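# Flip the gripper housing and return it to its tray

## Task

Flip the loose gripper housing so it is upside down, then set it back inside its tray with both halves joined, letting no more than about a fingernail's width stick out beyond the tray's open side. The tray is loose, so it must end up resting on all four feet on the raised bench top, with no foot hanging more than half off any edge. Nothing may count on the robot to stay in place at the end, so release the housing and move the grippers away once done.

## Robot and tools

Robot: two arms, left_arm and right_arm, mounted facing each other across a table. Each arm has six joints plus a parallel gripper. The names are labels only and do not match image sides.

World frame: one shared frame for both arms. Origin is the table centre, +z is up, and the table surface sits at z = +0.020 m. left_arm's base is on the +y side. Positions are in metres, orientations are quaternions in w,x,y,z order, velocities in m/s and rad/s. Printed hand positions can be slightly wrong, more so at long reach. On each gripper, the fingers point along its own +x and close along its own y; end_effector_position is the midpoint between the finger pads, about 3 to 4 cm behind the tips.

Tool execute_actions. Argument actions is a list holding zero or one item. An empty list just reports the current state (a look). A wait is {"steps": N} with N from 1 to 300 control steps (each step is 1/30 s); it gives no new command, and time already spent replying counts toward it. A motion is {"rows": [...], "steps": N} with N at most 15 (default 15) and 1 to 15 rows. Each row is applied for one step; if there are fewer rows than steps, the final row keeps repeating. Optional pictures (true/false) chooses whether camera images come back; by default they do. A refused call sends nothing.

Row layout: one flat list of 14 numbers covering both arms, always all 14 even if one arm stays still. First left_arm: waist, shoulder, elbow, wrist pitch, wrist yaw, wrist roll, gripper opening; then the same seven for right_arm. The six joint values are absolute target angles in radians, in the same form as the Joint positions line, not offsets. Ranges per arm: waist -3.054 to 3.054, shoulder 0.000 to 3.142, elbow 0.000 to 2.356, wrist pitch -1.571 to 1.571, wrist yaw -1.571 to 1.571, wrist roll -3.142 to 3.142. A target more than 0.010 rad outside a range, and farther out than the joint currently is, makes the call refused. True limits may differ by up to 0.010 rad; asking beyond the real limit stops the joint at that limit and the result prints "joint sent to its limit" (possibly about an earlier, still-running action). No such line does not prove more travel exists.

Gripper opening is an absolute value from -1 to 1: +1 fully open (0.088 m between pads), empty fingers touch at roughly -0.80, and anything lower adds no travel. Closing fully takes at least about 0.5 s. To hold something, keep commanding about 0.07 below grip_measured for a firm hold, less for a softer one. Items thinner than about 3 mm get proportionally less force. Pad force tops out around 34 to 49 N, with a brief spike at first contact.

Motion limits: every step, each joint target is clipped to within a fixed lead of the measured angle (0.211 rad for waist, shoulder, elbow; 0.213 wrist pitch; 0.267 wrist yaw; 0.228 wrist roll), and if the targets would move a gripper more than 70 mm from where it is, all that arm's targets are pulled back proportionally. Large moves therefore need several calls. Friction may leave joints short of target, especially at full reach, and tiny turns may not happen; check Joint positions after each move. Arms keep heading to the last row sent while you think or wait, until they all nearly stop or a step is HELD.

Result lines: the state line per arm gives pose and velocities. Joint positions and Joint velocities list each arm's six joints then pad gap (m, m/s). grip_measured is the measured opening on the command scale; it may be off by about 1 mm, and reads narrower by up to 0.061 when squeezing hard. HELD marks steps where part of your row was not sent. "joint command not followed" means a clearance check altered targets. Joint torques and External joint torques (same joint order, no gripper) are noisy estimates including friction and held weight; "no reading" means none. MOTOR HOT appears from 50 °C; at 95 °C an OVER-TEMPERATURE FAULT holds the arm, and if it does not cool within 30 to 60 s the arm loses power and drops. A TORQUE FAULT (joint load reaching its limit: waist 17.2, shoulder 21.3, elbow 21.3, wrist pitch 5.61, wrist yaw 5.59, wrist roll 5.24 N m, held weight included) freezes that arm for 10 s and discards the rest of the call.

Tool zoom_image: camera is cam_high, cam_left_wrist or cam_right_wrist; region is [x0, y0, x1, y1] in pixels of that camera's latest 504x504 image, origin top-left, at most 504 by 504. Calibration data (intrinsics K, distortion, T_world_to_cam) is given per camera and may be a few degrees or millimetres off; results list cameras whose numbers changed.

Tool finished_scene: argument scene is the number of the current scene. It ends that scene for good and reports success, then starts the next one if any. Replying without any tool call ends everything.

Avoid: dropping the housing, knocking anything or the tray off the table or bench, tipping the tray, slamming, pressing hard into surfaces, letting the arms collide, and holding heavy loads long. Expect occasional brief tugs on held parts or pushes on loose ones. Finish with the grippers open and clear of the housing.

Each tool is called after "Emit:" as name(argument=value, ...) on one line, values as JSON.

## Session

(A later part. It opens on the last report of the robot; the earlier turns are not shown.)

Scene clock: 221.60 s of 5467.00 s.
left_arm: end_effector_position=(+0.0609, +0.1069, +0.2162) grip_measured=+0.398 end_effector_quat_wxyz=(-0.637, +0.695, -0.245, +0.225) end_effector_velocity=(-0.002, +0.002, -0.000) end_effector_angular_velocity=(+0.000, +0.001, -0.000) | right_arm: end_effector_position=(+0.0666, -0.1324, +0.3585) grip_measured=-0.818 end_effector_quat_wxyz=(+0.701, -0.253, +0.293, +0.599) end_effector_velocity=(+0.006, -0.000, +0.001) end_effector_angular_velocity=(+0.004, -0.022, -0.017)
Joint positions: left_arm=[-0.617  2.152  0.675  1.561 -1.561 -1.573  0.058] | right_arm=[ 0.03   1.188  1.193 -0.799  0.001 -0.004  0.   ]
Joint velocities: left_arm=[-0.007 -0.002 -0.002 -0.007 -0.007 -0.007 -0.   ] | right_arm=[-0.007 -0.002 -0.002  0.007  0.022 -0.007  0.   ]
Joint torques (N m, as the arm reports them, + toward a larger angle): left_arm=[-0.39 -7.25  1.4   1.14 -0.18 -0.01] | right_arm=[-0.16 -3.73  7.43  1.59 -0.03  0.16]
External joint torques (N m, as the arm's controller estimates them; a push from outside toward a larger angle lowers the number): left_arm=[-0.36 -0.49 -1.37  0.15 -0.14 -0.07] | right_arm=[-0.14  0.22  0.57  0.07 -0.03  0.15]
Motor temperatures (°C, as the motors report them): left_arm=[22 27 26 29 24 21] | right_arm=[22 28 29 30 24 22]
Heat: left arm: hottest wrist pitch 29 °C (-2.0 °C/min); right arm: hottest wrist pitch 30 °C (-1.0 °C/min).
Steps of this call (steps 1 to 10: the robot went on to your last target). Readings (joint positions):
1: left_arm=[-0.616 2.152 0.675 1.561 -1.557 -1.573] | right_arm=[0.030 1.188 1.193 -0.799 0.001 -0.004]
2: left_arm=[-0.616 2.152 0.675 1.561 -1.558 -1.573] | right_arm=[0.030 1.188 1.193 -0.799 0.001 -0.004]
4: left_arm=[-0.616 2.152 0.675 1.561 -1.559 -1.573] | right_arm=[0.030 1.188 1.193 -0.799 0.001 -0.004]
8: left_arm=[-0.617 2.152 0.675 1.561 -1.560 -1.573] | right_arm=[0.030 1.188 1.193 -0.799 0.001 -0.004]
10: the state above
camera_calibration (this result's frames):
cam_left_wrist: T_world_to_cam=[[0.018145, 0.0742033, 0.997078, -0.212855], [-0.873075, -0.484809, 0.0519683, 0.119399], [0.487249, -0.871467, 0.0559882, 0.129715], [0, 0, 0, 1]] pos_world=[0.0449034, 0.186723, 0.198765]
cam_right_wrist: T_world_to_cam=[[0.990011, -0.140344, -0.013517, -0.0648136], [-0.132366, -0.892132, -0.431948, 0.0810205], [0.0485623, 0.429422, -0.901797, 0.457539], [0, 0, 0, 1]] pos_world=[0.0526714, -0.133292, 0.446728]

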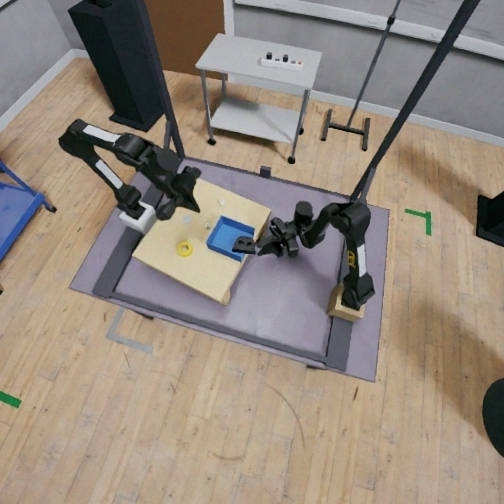

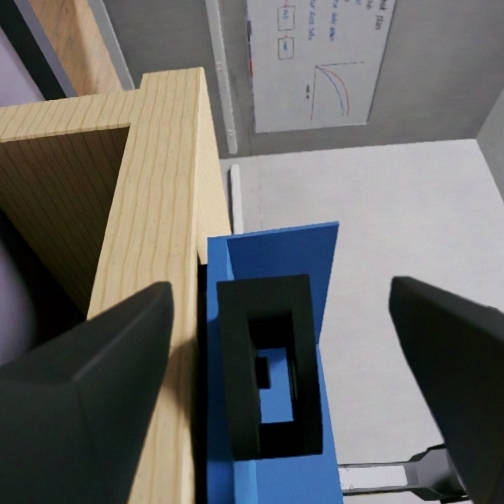

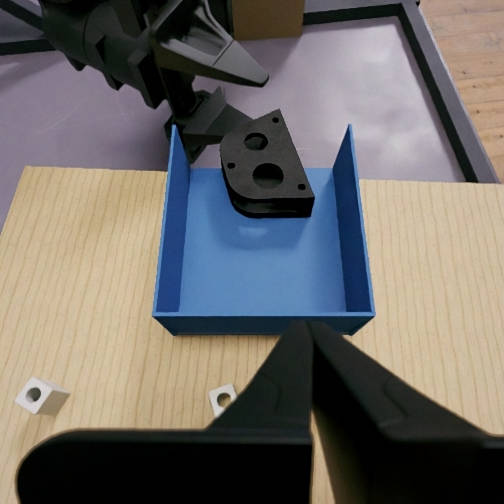

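Emit:
execute_actions(actions=[{"rows":[[-0.62,2.155,0.672,1.56,-1.565,-1.575,-0.75,0.028,1.2,1.2,-0.8,0,0,-1]]}], pictures=false)

Emit:
execute_actions(actions=[{"rows":[[-0.612,2.155,0.672,1.56,-1.545,-1.575,-0.75,0.028,1.2,1.2,-0.8,0,0,-1],[-0.605,2.155,0.672,1.56,-1.525,-1.575,-0.75,0.028,1.2,1.2,-0.8,0,0,-1],[-0.598,2.155,0.672,1.56,-1.505,-1.575,-0.75,0.028,1.2,1.2,-0.8,0,0,-1],[-0.591,2.155,0.672,1.56,-1.485,-1.575,-0.75,0.028,1.2,1.2,-0.8,0,0,-1],[-0.584,2.155,0.672,1.56,-1.465,-1.575,-0.75,0.028,1.2,1.2,-0.8,0,0,-1],[-0.577,2.155,0.672,1.56,-1.445,-1.575,-0.75,0.028,1.2,1.2,-0.8,0,0,-1],[-0.57,2.155,0.672,1.56,-1.425,-1.575,-0.75,0.028,1.2,1.2,-0.8,0,0,-1],[-0.563,2.155,0.672,1.56,-1.405,-1.575,-0.75,0.028,1.2,1.2,-0.8,0,0,-1],[-0.556,2.155,0.672,1.56,-1.385,-1.575,-0.75,0.028,1.2,1.2,-0.8,0,0,-1],[-0.549,2.155,0.672,1.56,-1.365,-1.575,-0.75,0.028,1.2,1.2,-0.8,0,0,-1],[-0.542,2.155,0.672,1.56,-1.345,-1.575,-0.75,0.028,1.2,1.2,-0.8,0,0,-1],[-0.535,2.155,0.672,1.56,-1.325,-1.575,-0.75,0.028,1.2,1.2,-0.8,0,0,-1]]}], pictures=false)

Emit:
execute_actions(actions=[{"steps":15}])

Scene clock: 233.00 s of 5467.00 s.
left_arm: end_effector_position=(+0.0608, +0.1069, +0.2162) grip_measured=-0.723 end_effector_quat_wxyz=(-0.637, +0.695, -0.245, +0.225) end_effector_velocity=(+0.001, -0.001, +0.001) end_effector_angular_velocity=(-0.012, +0.009, -0.005) | right_arm: end_effector_position=(+0.0666, -0.1324, +0.3585) grip_measured=-0.818 end_effector_quat_wxyz=(+0.701, -0.253, +0.293, +0.599) end_effector_velocity=(-0.003, -0.004, -0.002) end_effector_angular_velocity=(-0.014, +0.023, +0.008)
Joint positions: left_arm=[-0.617  2.152  0.675  1.561 -1.561 -1.573  0.004] | right_arm=[ 0.03   1.188  1.193 -0.799  0.001 -0.004  0.   ]
Joint velocities: left_arm=[ 0.002 -0.002 -0.002  0.007  0.007 -0.007 -0.011] | right_arm=[-0.002 -0.007 -0.002 -0.022 -0.022  0.007  0.   ]
Joint torques (N m, as the arm reports them, + toward a larger angle): left_arm=[-0.45 -7.04  1.57  1.15 -0.21 -0.03] | right_arm=[-0.17 -3.72  7.43  1.59 -0.01  0.17]
External joint torques (N m, as the arm's controller estimates them; a push from outside toward a larger angle lowers the number): left_arm=[-0.47 -0.29 -1.21  0.16 -0.19 -0.08] | right_arm=[-0.19  0.27  0.59  0.1   0.01  0.17]
Motor temperatures (°C, as the motors report them): left_arm=[22 28 26 29 24 21] | right_arm=[22 28 30 30 24 22]
Heat: left arm: hottest wrist pitch 29 °C (-1.0 °C/min); right arm: hottest elbow 30 °C (-1.0 °C/min).
Steps of this call (steps 1 to 15: the robot went on to your last target; steps 16 to 90: nothing new was sent; then 7.90 s passed at rest; steps 91 to 105: all 15 steps of this action). Readings (joint positions):
91: left_arm=[-0.617 2.152 0.675 1.561 -1.561 -1.573] | right_arm=[0.030 1.188 1.193 -0.799 0.001 -0.004]
92: left_arm=[-0.617 2.152 0.675 1.561 -1.561 -1.573] | right_arm=[0.030 1.188 1.193 -0.799 0.001 -0.004]
94: left_arm=[-0.617 2.152 0.675 1.561 -1.561 -1.573] | right_arm=[0.030 1.188 1.193 -0.799 0.001 -0.004]
98: left_arm=[-0.617 2.152 0.675 1.561 -1.561 -1.573] | right_arm=[0.030 1.188 1.193 -0.799 0.001 -0.004]
105: the state above

Scene clock: 233.50 s of 5467.00 s.
left_arm: end_effector_position=(+0.0656, +0.0795, +0.2187) grip_measured=-0.747 end_effector_quat_wxyz=(+0.620, -0.680, +0.284, -0.271) end_effector_velocity=(+0.009, -0.030, +0.002) end_effector_angular_velocity=(-0.020, -0.004, -0.136) | right_arm: end_effector_position=(+0.0666, -0.1324, +0.3585) grip_measured=-0.818 end_effector_quat_wxyz=(+0.701, -0.253, +0.293, +0.599) end_effector_velocity=(-0.001, -0.002, -0.001) end_effector_angular_velocity=(-0.006, +0.012, +0.013)
Joint positions: left_arm=[-0.547  2.152  0.675  1.561 -1.361 -1.573  0.002] | right_arm=[ 0.03   1.188  1.193 -0.799  0.001 -0.004  0.   ]
Joint velocities: left_arm=[ 0.09  -0.002 -0.002 -0.007  0.227 -0.022  0.   ] | right_arm=[-0.007 -0.002 -0.002 -0.007 -0.022 -0.007  0.   ]
Joint torques (N m, as the arm reports them, + toward a larger angle): left_arm=[ 0.03 -7.15  1.7   1.25  0.1   0.  ] | right_arm=[-0.13 -3.71  7.44  1.59  0.    0.16]
External joint torques (N m, as the arm's controller estimates them; a push from outside toward a larger angle lowers the number): left_arm=[ 0.32 -0.25 -1.18  0.12  0.12 -0.06] | right_arm=[-0.12  0.25  0.6   0.09  0.01  0.15]
Motor temperatures (°C, as the motors report them): left_arm=[22 28 26 29 24 21] | right_arm=[22 28 30 30 24 22]
Heat: left arm: hottest wrist pitch 29 °C (-1.0 °C/min); right arm: hottest elbow 30 °C (-1.0 °C/min).
Steps of this call (steps 1 to 15: all 15 steps of this action). Readings (joint positions):
1: left_arm=[-0.617 2.152 0.675 1.561 -1.561 -1.573] | right_arm=[0.030 1.188 1.193 -0.799 0.001 -0.004]
2: left_arm=[-0.617 2.152 0.675 1.561 -1.558 -1.573] | right_arm=[0.030 1.188 1.193 -0.799 0.001 -0.004]
4: left_arm=[-0.612 2.152 0.675 1.561 -1.536 -1.573] | right_arm=[0.030 1.188 1.193 -0.799 0.001 -0.004]
8: left_arm=[-0.589 2.152 0.675 1.561 -1.473 -1.573] | right_arm=[0.030 1.188 1.193 -0.799 0.001 -0.004]
15: the state above

Scene clock: 234.00 s of 5467.00 s.
left_arm: end_effector_position=(+0.0654, +0.0757, +0.2191) grip_measured=-0.748 end_effector_quat_wxyz=(+0.617, -0.677, +0.290, -0.279) end_effector_velocity=(-0.001, -0.000, -0.000) end_effector_angular_velocity=(+0.001, +0.001, -0.010) | right_arm: end_effector_position=(+0.0666, -0.1324, +0.3585) grip_measured=-0.818 end_effector_quat_wxyz=(+0.701, -0.253, +0.293, +0.599) end_effector_velocity=(-0.001, -0.002, -0.001) end_effector_angular_velocity=(-0.007, +0.001, +0.008)
Joint positions: left_arm=[-0.538  2.152  0.675  1.561 -1.33  -1.573  0.002] | right_arm=[ 0.03   1.188  1.193 -0.799  0.001 -0.004  0.   ]
Joint velocities: left_arm=[-0.002 -0.002 -0.002 -0.007  0.007 -0.007 -0.   ] | right_arm=[-0.002 -0.002 -0.002 -0.007 -0.007 -0.007  0.   ]
Joint torques (N m, as the arm reports them, + toward a larger angle): left_arm=[ 0.28 -7.25  1.59  1.33  0.11  0.01] | right_arm=[-0.16 -3.67  7.43  1.6  -0.02  0.16]
External joint torques (N m, as the arm's controller estimates them; a push from outside toward a larger angle lowers the number): left_arm=[ 0.27 -0.43 -1.26  0.2   0.15 -0.05] | right_arm=[-0.14  0.32  0.53  0.08 -0.01  0.15]
Motor temperatures (°C, as the motors report them): left_arm=[22 28 26 29 24 21] | right_arm=[22 28 30 30 24 22]
Heat: left arm: hottest wrist pitch 29 °C (-1.0 °C/min); right arm: hottest elbow 30 °C (-1.0 °C/min).
Steps of this call (steps 1 to 15: the robot went on to your last target). Readings (joint positions):
1: left_arm=[-0.544 2.152 0.675 1.561 -1.353 -1.573] | right_arm=[0.030 1.188 1.193 -0.799 0.001 -0.004]
2: left_arm=[-0.542 2.152 0.675 1.561 -1.348 -1.573] | right_arm=[0.030 1.188 1.193 -0.799 0.001 -0.004]
4: left_arm=[-0.540 2.152 0.675 1.561 -1.340 -1.573] | right_arm=[0.030 1.188 1.193 -0.799 0.001 -0.004]
8: left_arm=[-0.539 2.152 0.675 1.561 -1.333 -1.573] | right_arm=[0.030 1.188 1.193 -0.799 0.001 -0.004]
15: the state above
camera_calibration (this result's frames):
cam_left_wrist: T_world_to_cam=[[0.0145075, 0.0830296, 0.996441, -0.213781], [-0.936904, -0.346987, 0.0425538, 0.103832], [0.349286, -0.934187, 0.0727568, 0.110358], [0, 0, 0, 1]] pos_world=[0.0618358, 0.156873, 0.200572]
cam_right_wrist: T_world_to_cam=[[0.990011, -0.140344, -0.013517, -0.0648136], [-0.132366, -0.892132, -0.431948, 0.0810205], [0.0485623, 0.429422, -0.901797, 0.457539], [0, 0, 0, 1]] pos_world=[0.0526714, -0.133292, 0.446728]

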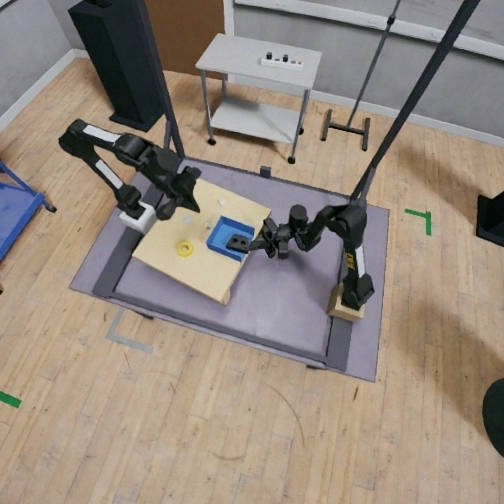

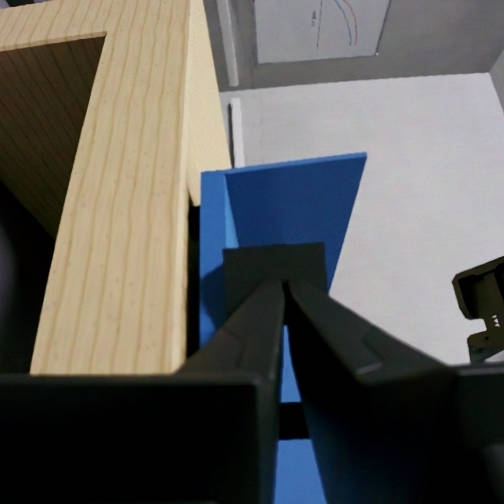

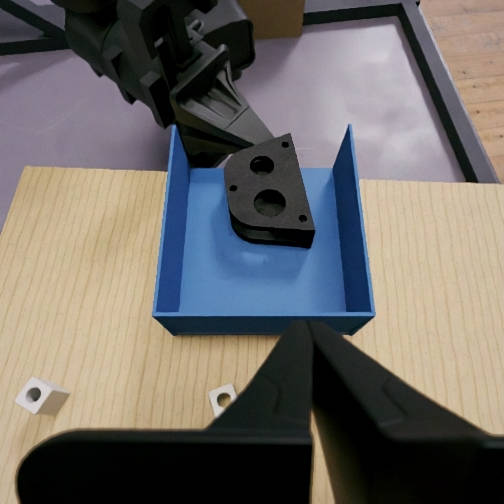

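About 1.5 cm more.

Emit:
execute_actions(actions=[{"rows":[[-0.525,2.155,0.672,1.56,-1.305,-1.575,-0.75,0.028,1.2,1.2,-0.8,0,0,-1],[-0.516,2.155,0.672,1.56,-1.285,-1.575,-0.75,0.028,1.2,1.2,-0.8,0,0,-1],[-0.507,2.155,0.672,1.56,-1.265,-1.575,-0.75,0.028,1.2,1.2,-0.8,0,0,-1],[-0.498,2.155,0.672,1.56,-1.245,-1.575,-0.75,0.028,1.2,1.2,-0.8,0,0,-1],[-0.489,2.155,0.672,1.56,-1.225,-1.575,-0.75,0.028,1.2,1.2,-0.8,0,0,-1],[-0.48,2.155,0.672,1.56,-1.205,-1.575,-0.75,0.028,1.2,1.2,-0.8,0,0,-1]]}], pictures=false)

Emit:
execute_actions(actions=[{"steps":10}], pictures=false)

Emit:
execute_actions(actions=[{"rows":[[-0.64,2.155,0.672,1.56,-1.56,-1.575,-0.75,0.028,1.2,1.2,-0.8,0,0,-1]]}])

Scene clock: 240.77 s of 5467.00 s.
left_arm: end_effector_position=(+0.0728, +0.0609, +0.2204) grip_measured=-0.748 end_effector_quat_wxyz=(+0.607, -0.668, +0.307, -0.301) end_effector_velocity=(+0.004, -0.003, -0.000) end_effector_angular_velocity=(+0.001, +0.000, -0.005) | right_arm: end_effector_position=(+0.0666, -0.1324, +0.3585) grip_measured=-0.818 end_effector_quat_wxyz=(+0.701, -0.253, +0.293, +0.599) end_effector_velocity=(+0.002, -0.002, -0.001) end_effector_angular_velocity=(-0.010, -0.019, +0.008)
Joint positions: left_arm=[-0.485  2.152  0.675  1.561 -1.216 -1.573  0.002] | right_arm=[ 0.03   1.188  1.193 -0.799  0.001 -0.004  0.   ]
Joint velocities: left_arm=[ 0.017 -0.002 -0.002 -0.007  0.022 -0.007 -0.   ] | right_arm=[-0.002 -0.002 -0.002 -0.007  0.007 -0.022  0.   ]
Joint torques (N m, as the arm reports them, + toward a larger angle): left_arm=[ 0.16 -7.5   1.63  1.39  0.11  0.  ] | right_arm=[-0.18 -3.7   7.46  1.61 -0.01  0.15]
External joint torques (N m, as the arm's controller estimates them; a push from outside toward a larger angle lowers the number): left_arm=[ 0.13 -0.57 -1.32  0.18  0.14 -0.05] | right_arm=[-0.17  0.26  0.6   0.1  -0.01  0.15]
Motor temperatures (°C, as the motors report them): left_arm=[22 28 26 29 24 21] | right_arm=[22 28 30 30 24 22]
Heat: left arm: hottest wrist pitch 29 °C (-1.0 °C/min); right arm: hottest elbow 30 °C (+0.0 °C/min).
Steps of this call (steps 1 to 15: the robot went on to your last target; steps 16 to 90: nothing new was sent; then 3.27 s passed at rest; steps 91 to 105: all 15 steps of this action). Readings (joint positions):
91: left_arm=[-0.537 2.152 0.675 1.561 -1.327 -1.573] | right_arm=[0.030 1.188 1.193 -0.799 0.001 -0.004]
92: left_arm=[-0.535 2.152 0.675 1.561 -1.319 -1.573] | right_arm=[0.030 1.188 1.193 -0.799 0.001 -0.004]
94: left_arm=[-0.526 2.152 0.675 1.561 -1.296 -1.573] | right_arm=[0.030 1.188 1.193 -0.799 0.001 -0.004]
98: left_arm=[-0.497 2.152 0.675 1.561 -1.243 -1.573] | right_arm=[0.030 1.188 1.193 -0.799 0.001 -0.004]
105: the state above

Scene clock: 241.10 s of 5467.00 s.
left_arm: end_effector_position=(+0.0728, +0.0605, +0.2205) grip_measured=-0.748 end_effector_quat_wxyz=(+0.607, -0.668, +0.308, -0.302) end_effector_velocity=(+0.000, +0.001, +0.001) end_effector_angular_velocity=(-0.002, +0.005, +0.005) | right_arm: end_effector_position=(+0.0666, -0.1324, +0.3585) grip_measured=-0.818 end_effector_quat_wxyz=(+0.701, -0.253, +0.293, +0.599) end_effector_velocity=(-0.001, -0.001, +0.001) end_effector_angular_velocity=(-0.004, -0.010, +0.018)
Joint positions: left_arm=[-0.484  2.152  0.675  1.561 -1.213 -1.573  0.002] | right_arm=[ 0.03   1.188  1.193 -0.799  0.001 -0.004  0.   ]
Joint velocities: left_arm=[-0.002 -0.007 -0.002 -0.007 -0.007 -0.007 -0.   ] | right_arm=[-0.002 -0.002  0.002 -0.007 -0.007 -0.022  0.   ]
Joint torques (N m, as the arm reports them, + toward a larger angle): left_arm=[ 0.29 -7.28  1.74  1.37  0.22 -0.02] | right_arm=[-0.21 -3.69  7.45  1.6   0.    0.15]
External joint torques (N m, as the arm's controller estimates them; a push from outside toward a larger angle lowers the number): left_arm=[ 0.29 -0.26 -1.27  0.13  0.25 -0.08] | right_arm=[-0.21  0.3   0.55  0.08  0.01  0.14]
Motor temperatures (°C, as the motors report them): left_arm=[22 28 26 29 24 21] | right_arm=[22 28 30 30 24 22]
Heat: left arm: hottest wrist pitch 29 °C (-1.0 °C/min); right arm: hottest elbow 30 °C (+0.0 °C/min).
Steps of this call (steps 1 to 10: the robot went on to your last target). Readings (joint positions):
1: left_arm=[-0.484 2.152 0.675 1.561 -1.215 -1.573] | right_arm=[0.030 1.188 1.193 -0.799 0.001 -0.004]
2: left_arm=[-0.484 2.152 0.675 1.561 -1.214 -1.573] | right_arm=[0.030 1.188 1.193 -0.799 0.001 -0.004]
4: left_arm=[-0.484 2.152 0.675 1.561 -1.214 -1.573] | right_arm=[0.030 1.188 1.193 -0.799 0.001 -0.004]
8: left_arm=[-0.484 2.152 0.675 1.561 -1.213 -1.573] | right_arm=[0.030 1.188 1.193 -0.799 0.001 -0.004]
10: the state above

Scene clock: 241.60 s of 5467.00 s.
left_arm: end_effector_position=(+0.0538, +0.1069, +0.2162) grip_measured=-0.748 end_effector_quat_wxyz=(-0.634, +0.691, -0.255, +0.235) end_effector_velocity=(-0.002, +0.010, -0.001) end_effector_angular_velocity=(+0.004, +0.004, +0.039) | right_arm: end_effector_position=(+0.0666, -0.1324, +0.3585) grip_measured=-0.818 end_effector_quat_wxyz=(+0.701, -0.253, +0.293, +0.599) end_effector_velocity=(-0.001, -0.004, -0.006) end_effector_angular_velocity=(-0.027, +0.004, +0.008)
Joint positions: left_arm=[-0.634  2.152  0.674  1.561 -1.548 -1.573  0.002] | right_arm=[ 0.03   1.188  1.193 -0.799  0.001 -0.004  0.   ]
Joint velocities: left_arm=[-0.027 -0.002 -0.002 -0.007 -0.066 -0.007 -0.   ] | right_arm=[-0.002 -0.002 -0.007 -0.022 -0.007 -0.007  0.   ]
Joint torques (N m, as the arm reports them, + toward a larger angle): left_arm=[-0.46 -7.25  1.58  1.15 -0.24 -0.01] | right_arm=[-0.23 -3.69  7.4   1.58 -0.02  0.16]
External joint torques (N m, as the arm's controller estimates them; a push from outside toward a larger angle lowers the number): left_arm=[-0.49 -0.51 -1.18  0.16 -0.2  -0.07] | right_arm=[-0.24  0.23  0.6   0.09 -0.01  0.15]
Motor temperatures (°C, as the motors report them): left_arm=[22 28 26 29 24 21] | right_arm=[22 28 31 30 24 22]
Heat: left arm: hottest wrist pitch 29 °C (-1.0 °C/min); right arm: hottest elbow 31 °C (+1.0 °C/min).
Steps of this call (steps 1 to 15: all 15 steps of this action). Readings (joint positions):
1: left_arm=[-0.492 2.152 0.675 1.561 -1.246 -1.573] | right_arm=[0.030 1.188 1.193 -0.799 0.001 -0.004]
2: left_arm=[-0.516 2.152 0.675 1.561 -1.307 -1.573] | right_arm=[0.030 1.188 1.193 -0.799 0.001 -0.004]
4: left_arm=[-0.575 2.152 0.674 1.561 -1.406 -1.573] | right_arm=[0.030 1.188 1.193 -0.799 0.001 -0.004]
8: left_arm=[-0.625 2.152 0.674 1.561 -1.504 -1.573] | right_arm=[0.030 1.188 1.193 -0.799 0.001 -0.004]
15: the state above
camera_calibration (this result's frames):
cam_left_wrist: T_world_to_cam=[[0.0190838, 0.0737159, 0.997097, -0.212718], [-0.887509, -0.457978, 0.0508449, 0.111283], [0.460396, -0.885902, 0.0566835, 0.136054], [0, 0, 0, 1]] pos_world=[0.0401858, 0.187177, 0.19873]
cam_right_wrist: T_world_to_cam=[[0.990011, -0.140344, -0.013517, -0.0648136], [-0.132366, -0.892132, -0.431948, 0.0810205], [0.0485623, 0.429422, -0.901797, 0.457539], [0, 0, 0, 1]] pos_world=[0.0526714, -0.133292, 0.446728]

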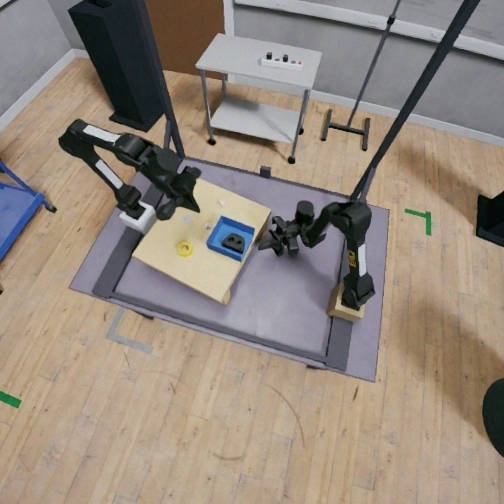

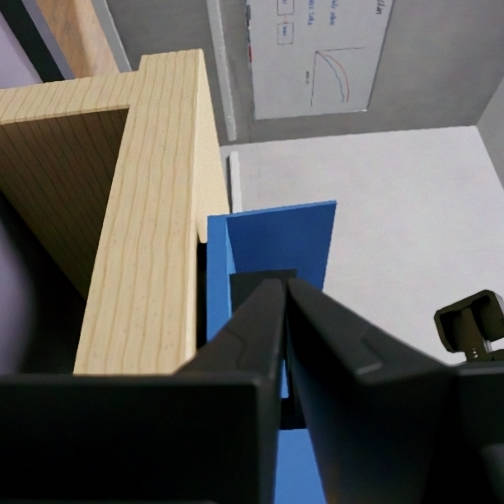

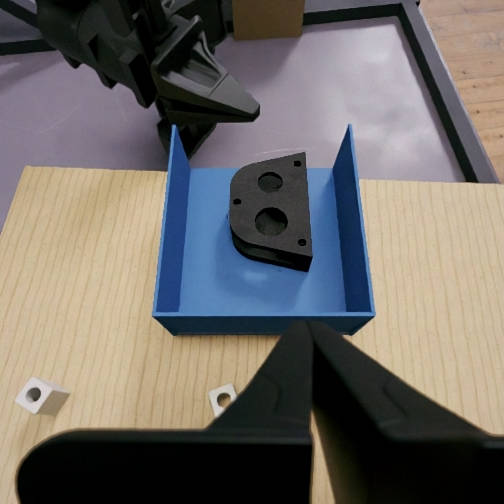

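Emit:
finished_scene(scene=1)

The scene is finished: the task was done.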